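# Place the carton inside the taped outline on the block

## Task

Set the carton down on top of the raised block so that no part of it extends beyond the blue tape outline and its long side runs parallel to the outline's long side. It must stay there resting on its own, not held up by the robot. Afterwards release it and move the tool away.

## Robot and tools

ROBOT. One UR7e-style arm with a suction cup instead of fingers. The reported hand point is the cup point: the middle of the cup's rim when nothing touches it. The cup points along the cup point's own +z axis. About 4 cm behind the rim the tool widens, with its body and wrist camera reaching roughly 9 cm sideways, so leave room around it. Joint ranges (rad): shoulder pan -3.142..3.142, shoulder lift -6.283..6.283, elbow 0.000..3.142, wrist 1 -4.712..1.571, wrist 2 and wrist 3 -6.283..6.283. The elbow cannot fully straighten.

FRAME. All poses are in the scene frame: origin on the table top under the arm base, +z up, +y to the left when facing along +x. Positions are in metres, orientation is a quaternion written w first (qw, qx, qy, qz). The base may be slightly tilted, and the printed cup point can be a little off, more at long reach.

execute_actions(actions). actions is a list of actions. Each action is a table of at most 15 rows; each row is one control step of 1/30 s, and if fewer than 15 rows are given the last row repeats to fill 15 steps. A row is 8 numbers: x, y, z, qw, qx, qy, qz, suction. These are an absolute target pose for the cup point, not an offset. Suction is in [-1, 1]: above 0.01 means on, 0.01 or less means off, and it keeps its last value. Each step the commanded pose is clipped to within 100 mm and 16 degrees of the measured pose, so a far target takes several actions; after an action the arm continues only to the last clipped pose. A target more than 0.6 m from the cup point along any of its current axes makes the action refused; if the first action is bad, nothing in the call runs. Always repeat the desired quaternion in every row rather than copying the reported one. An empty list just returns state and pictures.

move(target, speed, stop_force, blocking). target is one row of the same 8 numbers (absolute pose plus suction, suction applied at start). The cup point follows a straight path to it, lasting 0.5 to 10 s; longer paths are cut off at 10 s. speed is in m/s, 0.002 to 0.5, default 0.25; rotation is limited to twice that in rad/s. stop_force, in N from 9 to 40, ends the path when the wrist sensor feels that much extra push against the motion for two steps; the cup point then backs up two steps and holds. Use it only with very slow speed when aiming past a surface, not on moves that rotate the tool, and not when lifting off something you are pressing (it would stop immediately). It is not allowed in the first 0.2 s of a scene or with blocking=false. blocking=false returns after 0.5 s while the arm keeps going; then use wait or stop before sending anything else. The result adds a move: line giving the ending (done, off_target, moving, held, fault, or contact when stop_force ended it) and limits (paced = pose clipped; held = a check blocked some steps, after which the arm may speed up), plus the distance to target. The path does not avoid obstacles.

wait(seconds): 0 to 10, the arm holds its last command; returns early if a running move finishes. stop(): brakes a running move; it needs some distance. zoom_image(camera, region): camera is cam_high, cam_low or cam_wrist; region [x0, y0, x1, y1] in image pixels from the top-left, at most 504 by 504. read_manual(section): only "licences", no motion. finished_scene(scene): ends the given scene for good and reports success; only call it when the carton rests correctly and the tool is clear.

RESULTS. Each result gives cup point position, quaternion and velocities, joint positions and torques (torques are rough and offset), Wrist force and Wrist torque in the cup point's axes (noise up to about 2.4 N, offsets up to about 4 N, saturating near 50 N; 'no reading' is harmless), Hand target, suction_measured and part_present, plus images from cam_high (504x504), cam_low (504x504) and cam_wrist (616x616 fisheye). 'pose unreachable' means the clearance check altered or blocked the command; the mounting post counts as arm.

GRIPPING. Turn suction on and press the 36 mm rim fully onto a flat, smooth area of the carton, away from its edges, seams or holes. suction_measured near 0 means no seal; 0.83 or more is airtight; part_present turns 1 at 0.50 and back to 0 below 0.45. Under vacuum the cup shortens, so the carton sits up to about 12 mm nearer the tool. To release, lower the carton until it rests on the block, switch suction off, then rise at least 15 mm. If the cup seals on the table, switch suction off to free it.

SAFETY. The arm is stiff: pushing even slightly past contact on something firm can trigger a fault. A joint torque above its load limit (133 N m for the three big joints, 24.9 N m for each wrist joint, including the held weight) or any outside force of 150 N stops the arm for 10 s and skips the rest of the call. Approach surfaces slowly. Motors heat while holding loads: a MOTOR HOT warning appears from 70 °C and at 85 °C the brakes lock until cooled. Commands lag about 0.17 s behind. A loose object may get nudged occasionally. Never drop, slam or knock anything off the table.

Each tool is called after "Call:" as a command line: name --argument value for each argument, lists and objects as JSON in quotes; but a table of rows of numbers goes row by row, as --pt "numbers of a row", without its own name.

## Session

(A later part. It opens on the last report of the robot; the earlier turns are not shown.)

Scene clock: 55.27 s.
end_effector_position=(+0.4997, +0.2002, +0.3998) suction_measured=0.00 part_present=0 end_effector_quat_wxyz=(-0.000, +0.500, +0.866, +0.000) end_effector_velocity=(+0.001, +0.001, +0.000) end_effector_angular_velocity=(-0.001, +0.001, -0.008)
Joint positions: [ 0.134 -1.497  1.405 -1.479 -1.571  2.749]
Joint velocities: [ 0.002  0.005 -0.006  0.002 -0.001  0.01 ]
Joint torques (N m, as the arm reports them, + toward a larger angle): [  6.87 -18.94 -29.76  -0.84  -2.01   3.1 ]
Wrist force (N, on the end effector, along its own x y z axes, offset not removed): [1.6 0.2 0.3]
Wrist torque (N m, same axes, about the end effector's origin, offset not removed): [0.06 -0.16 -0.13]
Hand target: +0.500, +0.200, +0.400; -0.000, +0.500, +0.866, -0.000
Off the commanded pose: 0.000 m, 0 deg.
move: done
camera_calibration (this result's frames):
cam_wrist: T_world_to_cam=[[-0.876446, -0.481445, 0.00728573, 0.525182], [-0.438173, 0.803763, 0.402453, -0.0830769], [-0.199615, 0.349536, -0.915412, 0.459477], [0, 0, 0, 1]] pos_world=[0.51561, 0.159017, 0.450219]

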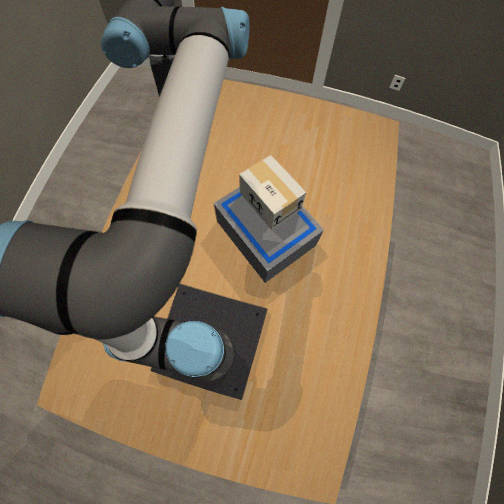

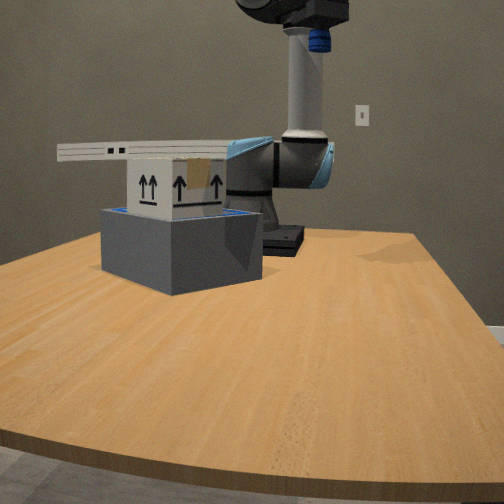

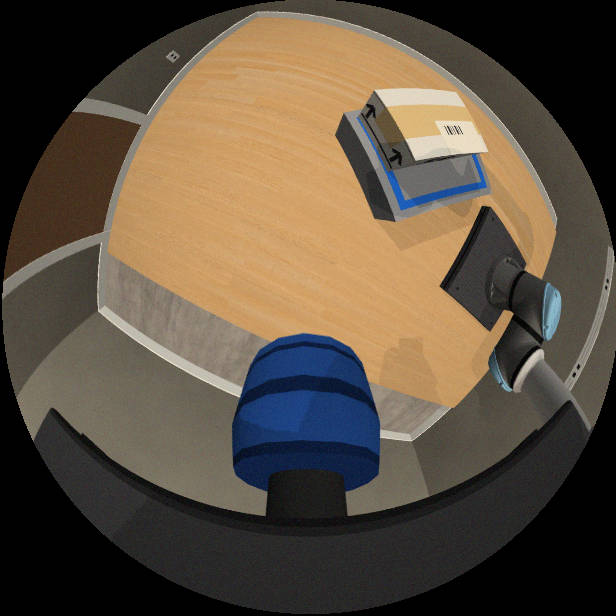

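Call:
move --target '[0.452,-0.062,0.225,0,-0.446,0.895,0,-1]'

Call:
move --target '[0.452,-0.062,0.19,0,-0.446,0.895,0,1]' --speed 0.01 --stop_force 12

Call:
move --target '[0.452,-0.062,0.225,0,-0.446,0.895,0,1]' --speed 0.05

Call:
move --target '[0.400,-0.070,0.225,0,-0.446,0.895,0,1]' --speed 0.08

Call:
move --target '[0.400,-0.070,0.211,0,-0.446,0.895,0,1]' --speed 0.03

Call:
execute_actions --actions '[[[0.400,-0.070,0.211,0,-0.446,0.895,0,-1]],[[0.400,-0.070,0.211,0,-0.446,0.895,0,-1]]]'

Call:
move --target '[0.400,-0.070,0.26,0,-0.446,0.895,0,-1]' --speed 0.1

Call:
move --target '[0.45,0.20,0.36,0,0,1,0,-1]'

Call:
zoom_image --camera "cam_high" --region '[190,140,340,290]'

Scene clock: 75.93 s.
end_effector_position=(+0.4520, -0.0621, +0.2252) suction_measured=0.00 part_present=0 end_effector_quat_wxyz=(+0.000, -0.446, +0.895, -0.000) end_effector_velocity=(-0.000, -0.001, -0.001) end_effector_angular_velocity=(+0.001, +0.000, +0.009)
Joint positions: [-0.43  -1.642  2.004 -1.933 -1.571  0.215]
Joint velocities: [-0.003  0.001  0.002 -0.002  0.001 -0.012]
Joint torques (N m, as the arm reports them, + toward a larger angle): [ -8.43  -7.68 -10.85  -4.27   1.08  -2.9 ]
Wrist force (N, on the end effector, along its own x y z axes, offset not removed): [0.3 -1.3 1.5]
Wrist torque (N m, same axes, about the end effector's origin, offset not removed): [-0.30 -0.10 -0.22]
Hand target: +0.452, -0.062, +0.225; +0.000, -0.446, +0.895, -0.000
Off the commanded pose: 0.000 m, 0 deg.
move: done
camera_calibration (this result's frames):
cam_wrist: T_world_to_cam=[[0.784282, -0.620359, 0.00757436, -0.400995], [-0.570363, -0.716164, 0.402239, 0.142573], [-0.244108, -0.319789, -0.915503, 0.360394], [0, 0, 0, 1]] pos_world=[0.483787, -0.0314049, 0.27563]

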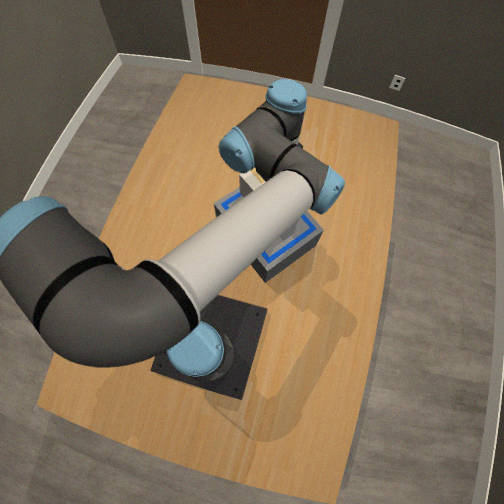

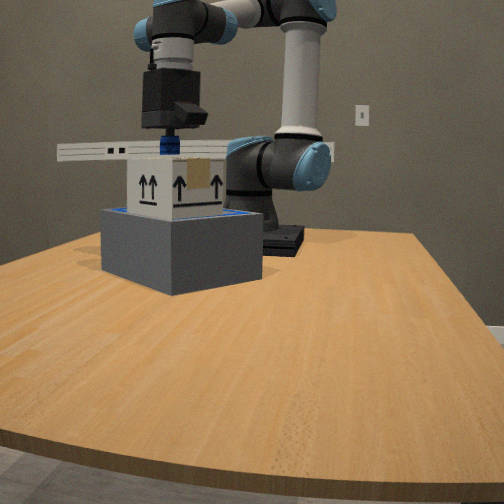

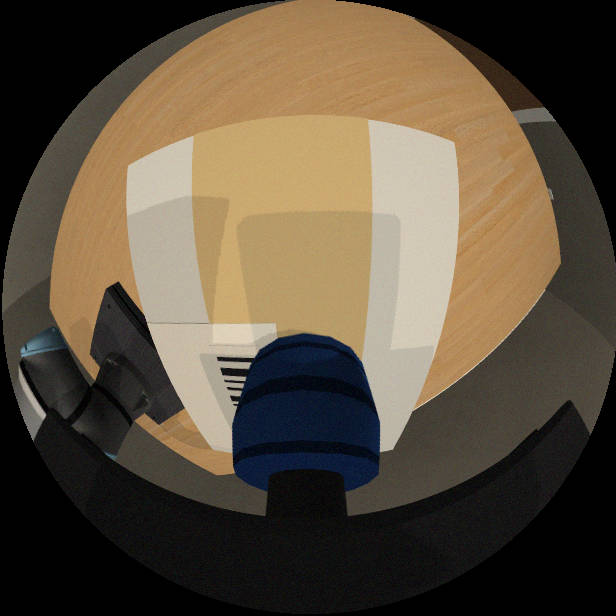

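Scene clock: 78.23 s.
end_effector_position=(+0.4520, -0.0620, +0.2059) suction_measured=0.98 part_present=1 end_effector_quat_wxyz=(+0.000, -0.446, +0.895, -0.000) end_effector_velocity=(-0.000, +0.001, +0.002) end_effector_angular_velocity=(+0.005, +0.003, -0.001)
Joint positions: [-0.43  -1.623  2.039 -1.987 -1.571  0.214]
Joint velocities: [-0.    -0.001 -0.005  0.01   0.003  0.001]
Joint torques (N m, as the arm reports them, + toward a larger angle): [  5.81 -16.73 -13.08   2.15   1.35  -2.57]
Wrist force (N, on the end effector, along its own x y z axes, offset not removed): [0.8 -1.2 -34.3]
Wrist torque (N m, same axes, about the end effector's origin, offset not removed): [-0.31 -0.03 -0.17]
Hand target: +0.452, -0.062, +0.206; +0.000, -0.446, +0.895, -0.000
Off the commanded pose: 0.016 m, 0 deg.
move: contact
camera_calibration (this result's frames):
cam_wrist: T_world_to_cam=[[0.784617, -0.619937, 0.00735301, -0.40089], [-0.569895, -0.716511, 0.402283, 0.150114], [-0.244122, -0.319829, -0.915486, 0.342756], [0, 0, 0, 1]] pos_world=[0.483769, -0.0313451, 0.256347]

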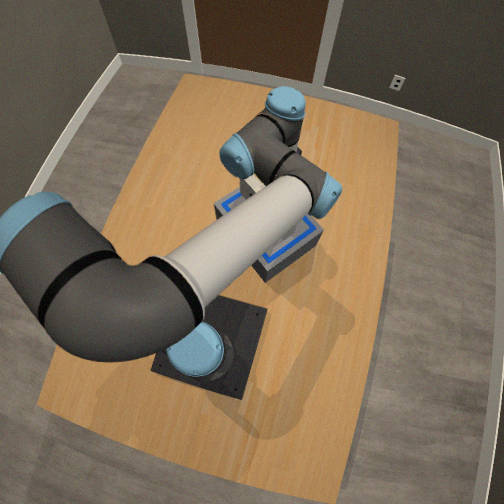

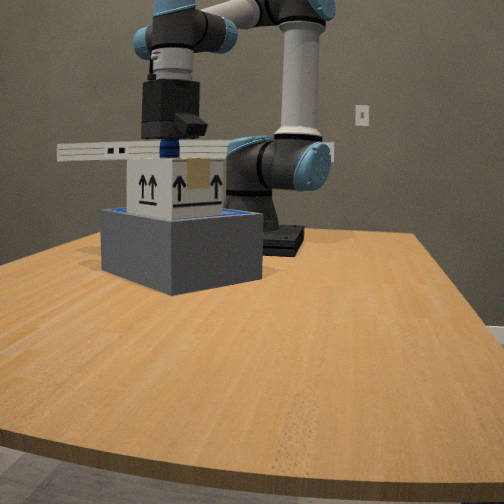

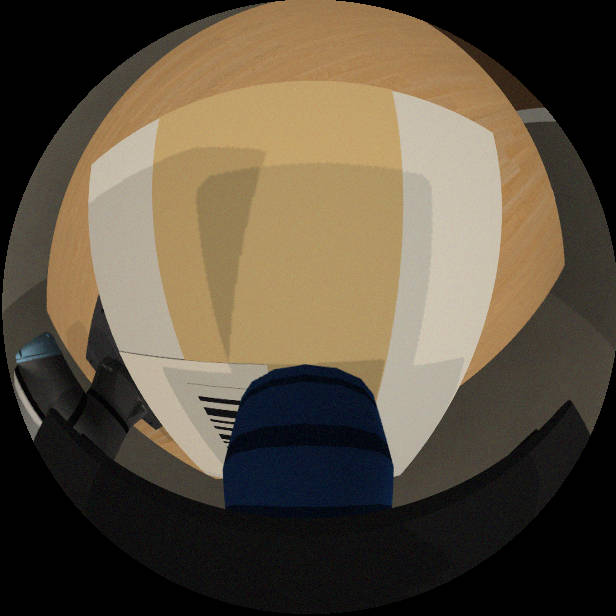

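Scene clock: 79.07 s.
end_effector_position=(+0.4520, -0.0620, +0.2248) suction_measured=0.98 part_present=1 end_effector_quat_wxyz=(+0.000, -0.446, +0.895, -0.000) end_effector_velocity=(+0.000, -0.000, +0.002) end_effector_angular_velocity=(-0.000, -0.002, -0.000)
Joint positions: [-0.43  -1.642  2.004 -1.934 -1.571  0.214]
Joint velocities: [-0.    -0.002 -0.004  0.004  0.001 -0.   ]
Joint torques (N m, as the arm reports them, + toward a larger angle): [  7.72 -38.47 -30.08  -2.31   1.38  -2.9 ]
Wrist force (N, on the end effector, along its own x y z axes, offset not removed): [-0.3 -5.9 11.5]
Wrist torque (N m, same axes, about the end effector's origin, offset not removed): [-0.99 0.22 -0.24]
Hand target: +0.452, -0.062, +0.225; +0.000, -0.446, +0.895, -0.000
Off the commanded pose: 0.000 m, 0 deg.
move: done
camera_calibration (this result's frames):
cam_wrist: T_world_to_cam=[[0.784846, -0.619649, 0.00724033, -0.40111], [-0.569606, -0.716763, 0.402243, 0.142391], [-0.24406, -0.319823, -0.915504, 0.360089], [0, 0, 0, 1]] pos_world=[0.483799, -0.0313224, 0.275291]

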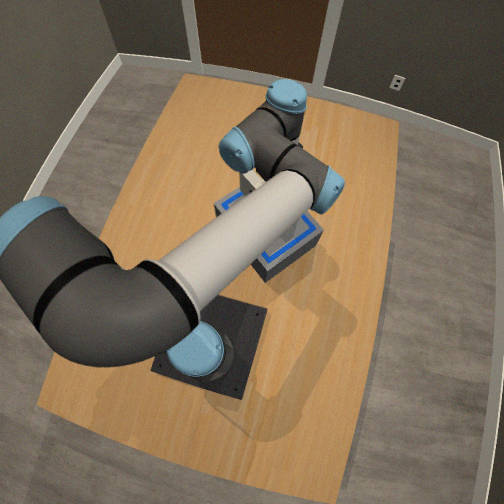

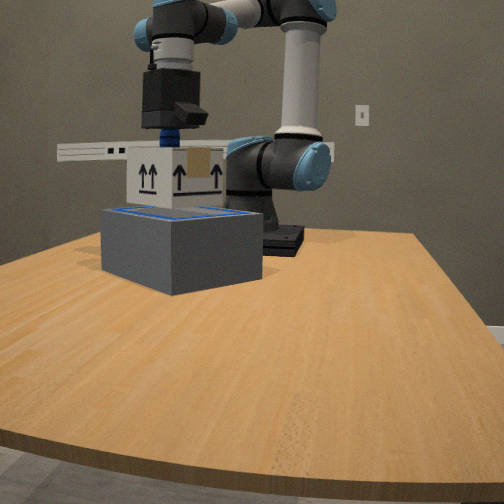

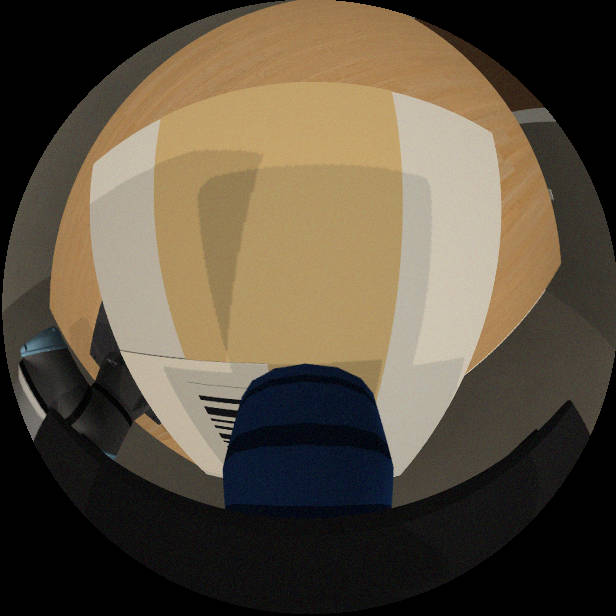

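Scene clock: 80.17 s.
end_effector_position=(+0.4002, -0.0700, +0.2250) suction_measured=0.98 part_present=1 end_effector_quat_wxyz=(-0.000, -0.446, +0.895, -0.000) end_effector_velocity=(-0.001, -0.000, -0.000) end_effector_angular_velocity=(+0.001, -0.001, -0.001)
Joint positions: [-0.504 -1.774  2.115 -1.912 -1.571  0.139]
Joint velocities: [-0.004 -0.004  0.003  0.     0.002 -0.002]
Joint torques (N m, as the arm reports them, + toward a larger angle): [ -6.5  -31.1  -14.5   -1.19   1.54  -3.01]
Wrist force (N, on the end effector, along its own x y z axes, offset not removed): [-0.2 -2.8 7.6]
Wrist torque (N m, same axes, about the end effector's origin, offset not removed): [-0.48 0.11 -0.30]
Hand target: +0.400, -0.070, +0.225; +0.000, -0.446, +0.895, -0.000
Off the commanded pose: 0.000 m, 0 deg.
move: done
camera_calibration (this result's frames):
cam_wrist: T_world_to_cam=[[0.784837, -0.61966, 0.00725407, -0.365398], [-0.569611, -0.716738, 0.402282, 0.107039], [-0.244078, -0.319858, -0.915487, 0.345055], [0, 0, 0, 1]] pos_world=[0.431969, -0.0393349, 0.275485]

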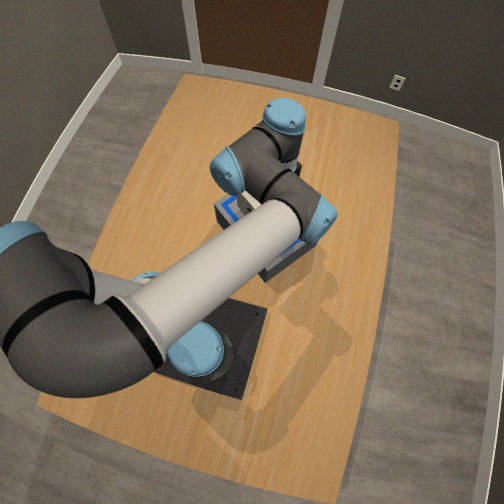

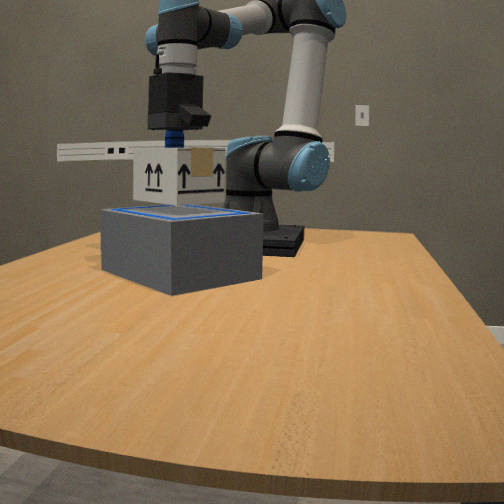

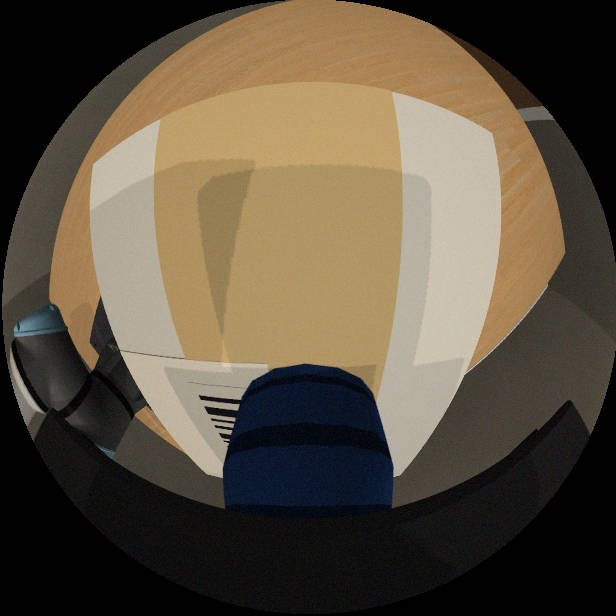

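Scene clock: 80.97 s.
end_effector_position=(+0.4000, -0.0700, +0.2112) suction_measured=0.98 part_present=1 end_effector_quat_wxyz=(-0.000, -0.446, +0.895, +0.000) end_effector_velocity=(+0.000, -0.000, -0.002) end_effector_angular_velocity=(+0.000, -0.001, -0.001)
Joint positions: [-0.504 -1.761  2.143 -1.953 -1.571  0.139]
Joint velocities: [-0.     0.003  0.004 -0.007  0.001  0.001]
Joint torques (N m, as the arm reports them, + toward a larger angle): [ -7.41  -7.12 -17.81  -4.96   1.39  -2.62]
Wrist force (N, on the end effector, along its own x y z axes, offset not removed): [-0.7 -0.1 8.5]
Wrist torque (N m, same axes, about the end effector's origin, offset not removed): [0.02 0.06 -0.06]
Hand target: +0.400, -0.070, +0.211; -0.000, -0.446, +0.895, +0.000
Off the commanded pose: 0.000 m, 0 deg.
move: done
camera_calibration (this result's frames):
cam_wrist: T_world_to_cam=[[0.784848, -0.619646, 0.00721594, -0.3651], [-0.569595, -0.716769, 0.402249, 0.112506], [-0.24408, -0.319814, -0.915502, 0.332356], [0, 0, 0, 1]] pos_world=[0.431752, -0.0392998, 0.261652]

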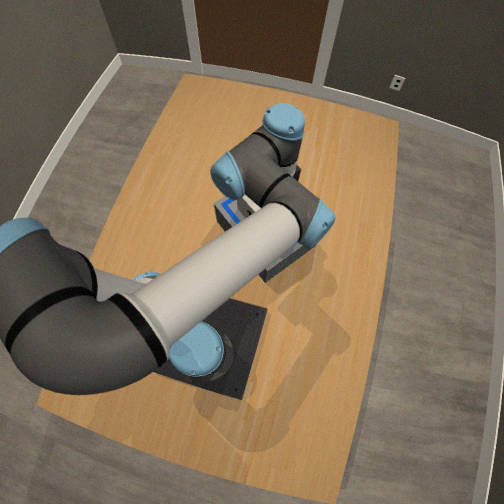

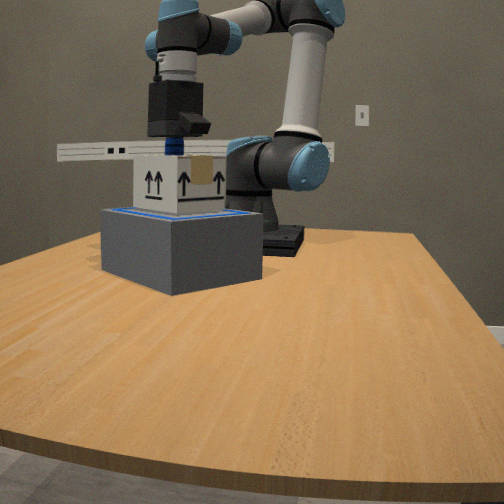

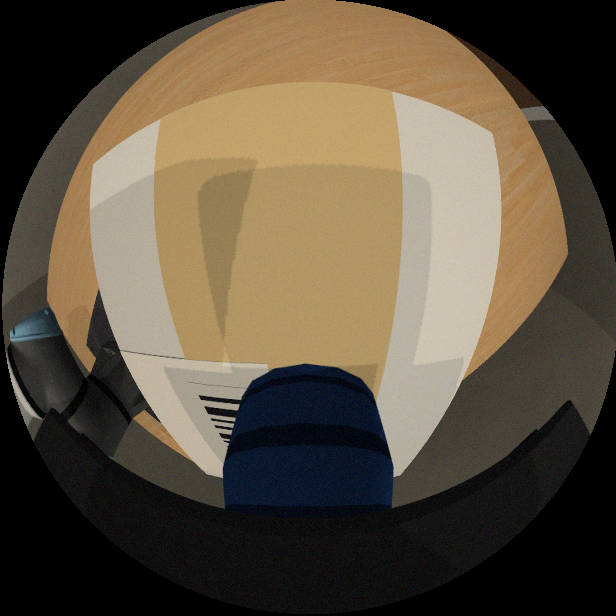

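Scene clock: 81.97 s.
end_effector_position=(+0.4000, -0.0700, +0.2110) suction_measured=0.00 part_present=0 end_effector_quat_wxyz=(+0.000, -0.446, +0.895, -0.000) end_effector_velocity=(-0.000, +0.000, -0.000) end_effector_angular_velocity=(-0.000, +0.002, +0.001)
Joint positions: [-0.504 -1.76   2.143 -1.954 -1.571  0.139]
Joint velocities: [ 0.    -0.    -0.     0.002 -0.001 -0.001]
Joint torques (N m, as the arm reports them, + toward a larger angle): [-3.58  1.26 -6.59  0.57  0.86 -2.6 ]
Wrist force (N, on the end effector, along its own x y z axes, offset not removed): [-1.5 -2.9 -6.0]
Wrist torque (N m, same axes, about the end effector's origin, offset not removed): [-0.14 0.38 -0.26]
Hand target: +0.400, -0.070, +0.211; +0.000, -0.446, +0.895, -0.000
Off the commanded pose: 0.000 m, 0 deg.
camera_calibration (this result's frames):
cam_wrist: T_world_to_cam=[[0.784838, -0.619658, 0.0072492, -0.365138], [-0.569619, -0.716755, 0.402239, 0.112593], [-0.244055, -0.319822, -0.915506, 0.332178], [0, 0, 0, 1]] pos_world=[0.431779, -0.0393212, 0.261469]

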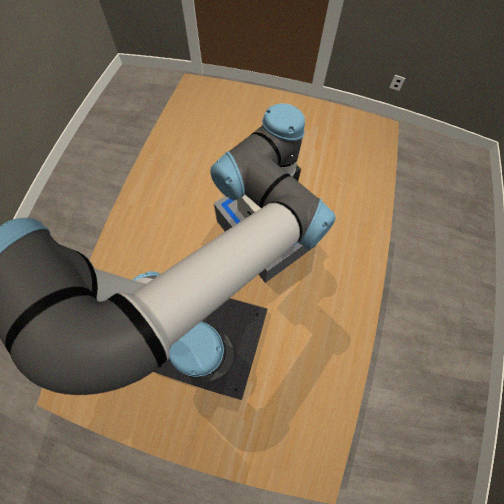

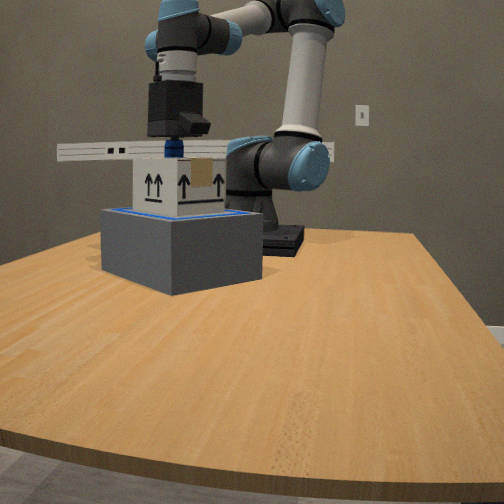

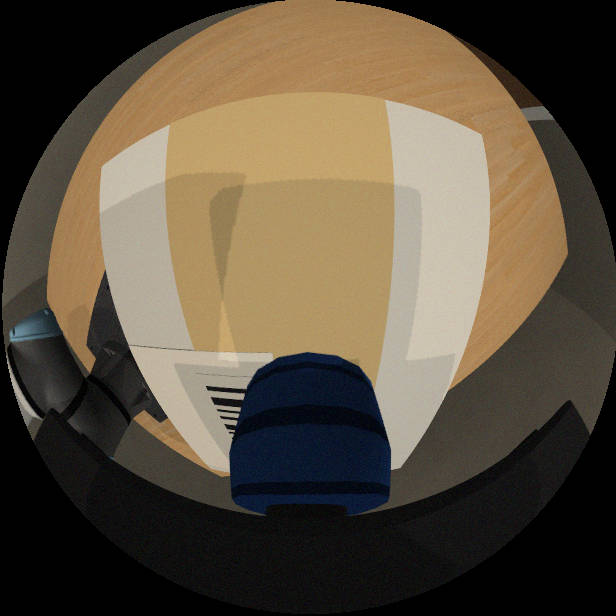

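Scene clock: 82.90 s.
end_effector_position=(+0.4001, -0.0700, +0.2598) suction_measured=0.00 part_present=0 end_effector_quat_wxyz=(+0.000, -0.446, +0.895, -0.000) end_effector_velocity=(-0.000, +0.000, +0.001) end_effector_angular_velocity=(+0.001, +0.003, -0.002)
Joint positions: [-0.504 -1.801  2.043 -1.813 -1.571  0.139]
Joint velocities: [ 0.     0.001 -0.005  0.007 -0.     0.002]
Joint torques (N m, as the arm reports them, + toward a larger angle): [  1.32 -27.18 -29.55  -0.75   1.1    0.63]
Wrist force (N, on the end effector, along its own x y z axes, offset not removed): [1.2 -0.4 -0.4]
Wrist torque (N m, same axes, about the end effector's origin, offset not removed): [-0.29 -0.35 -0.14]
Hand target: +0.400, -0.070, +0.260; +0.000, -0.446, +0.895, -0.000
Off the commanded pose: 0.000 m, 0 deg.
move: done
camera_calibration (this result's frames):
cam_wrist: T_world_to_cam=[[0.784831, -0.619667, 0.00727427, -0.365549], [-0.569636, -0.716744, 0.402235, 0.0930201], [-0.244038, -0.31983, -0.915508, 0.376849], [0, 0, 0, 1]] pos_world=[0.431848, -0.0393195, 0.310251]

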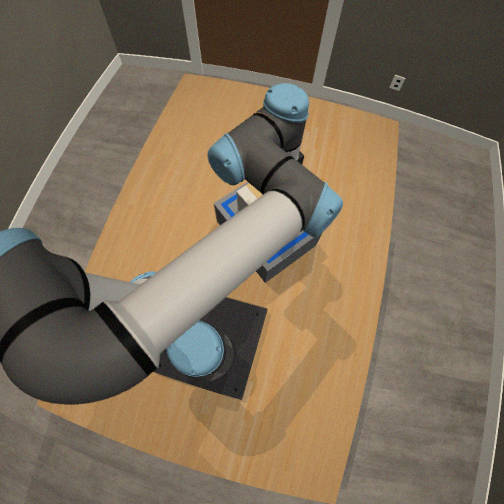

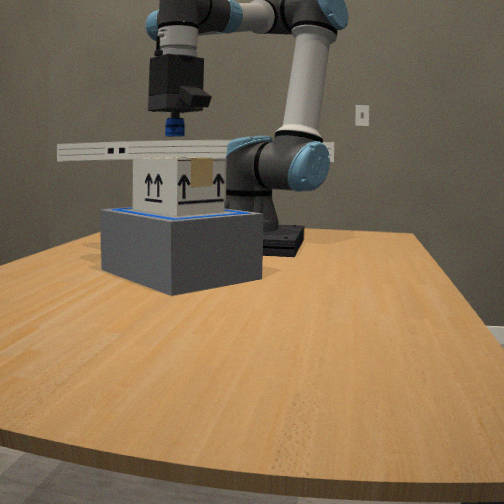

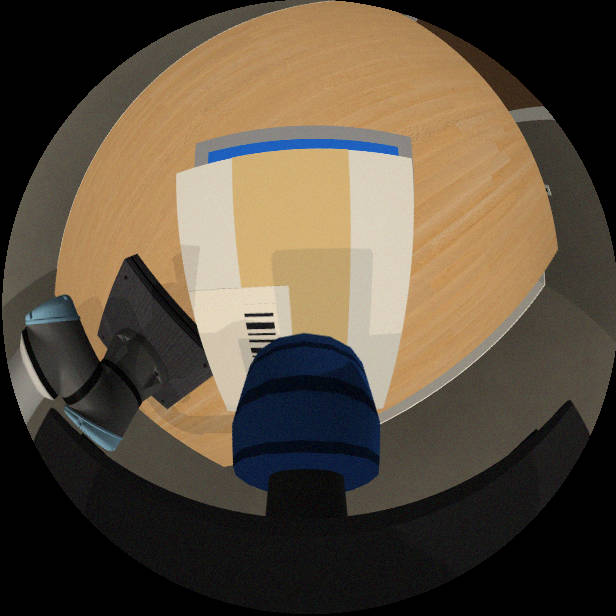

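Scene clock: 85.30 s.
end_effector_position=(+0.4498, +0.2001, +0.3599) suction_measured=0.00 part_present=0 end_effector_quat_wxyz=(-0.000, -0.000, +1.000, +0.000) end_effector_velocity=(+0.001, +0.002, -0.001) end_effector_angular_velocity=(-0.002, +0.005, -0.008)
Joint positions: [ 0.148 -1.613  1.625 -1.583 -1.571  1.715]
Joint velocities: [ 0.004  0.007 -0.007  0.005 -0.001  0.012]
Joint torques (N m, as the arm reports them, + toward a larger angle): [  6.29 -12.26 -30.23  -1.    -1.97   2.58]
Wrist force (N, on the end effector, along its own x y z axes, offset not removed): [-0.5 -0.7 3.7]
Wrist torque (N m, same axes, about the end effector's origin, offset not removed): [-0.23 0.06 -0.04]
Hand target: +0.450, +0.200, +0.360; -0.000, -0.000, +1.000, +0.000
Off the commanded pose: 0.000 m, 0 deg.
move: done
camera_calibration (this result's frames):
cam_wrist: T_world_to_cam=[[-0.0213937, -0.999747, 0.00690906, 0.200857], [-0.915149, 0.0223649, 0.402495, 0.282143], [-0.402548, 0.00228802, -0.915396, 0.573796], [0, 0, 0, 1]] pos_world=[0.49348, 0.193184, 0.410302]

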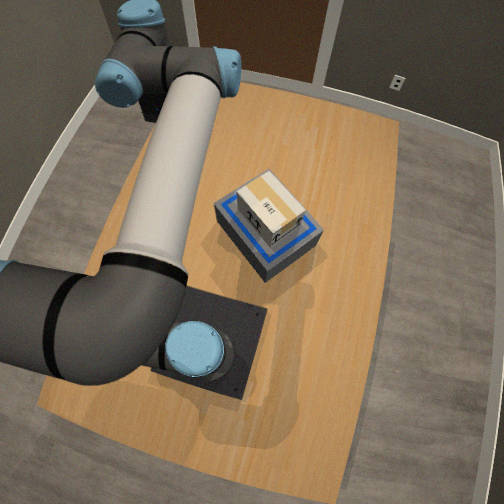

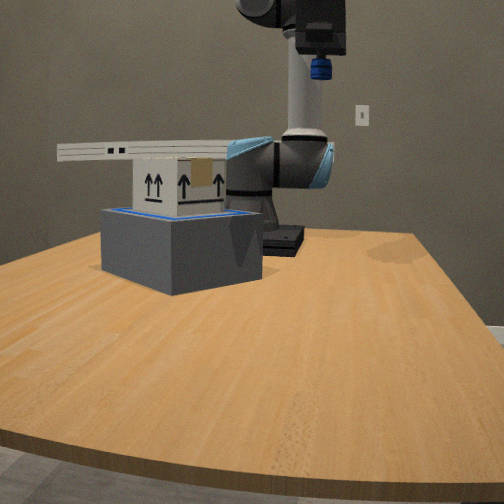

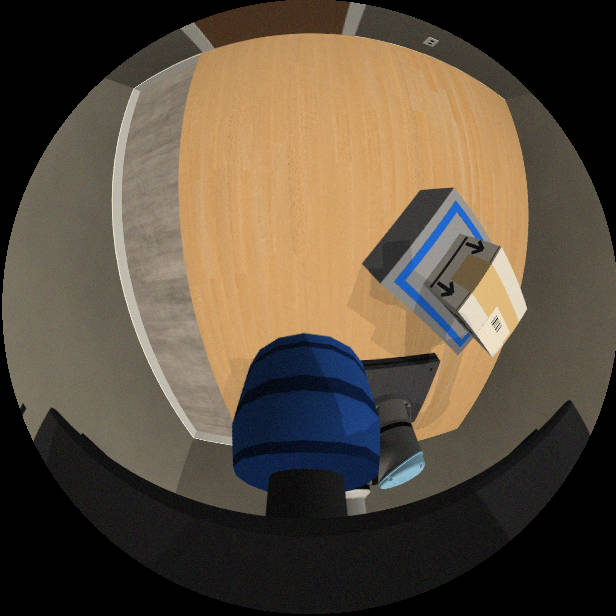

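Region (190, 140, 340, 290) of cam_high's 504x504 image, scaled by 3.360, with more detail than that image has.

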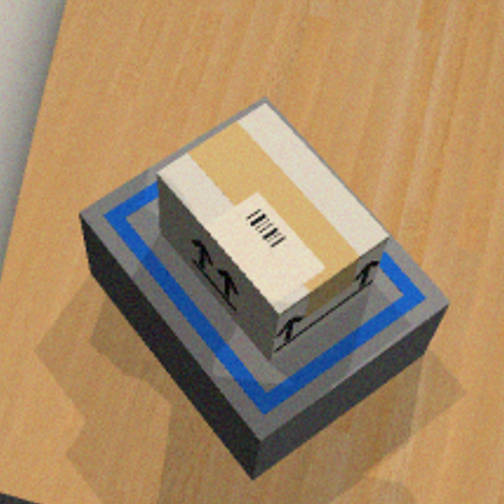

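Call:
finished_scene --scene 1

The scene is finished: the task was done.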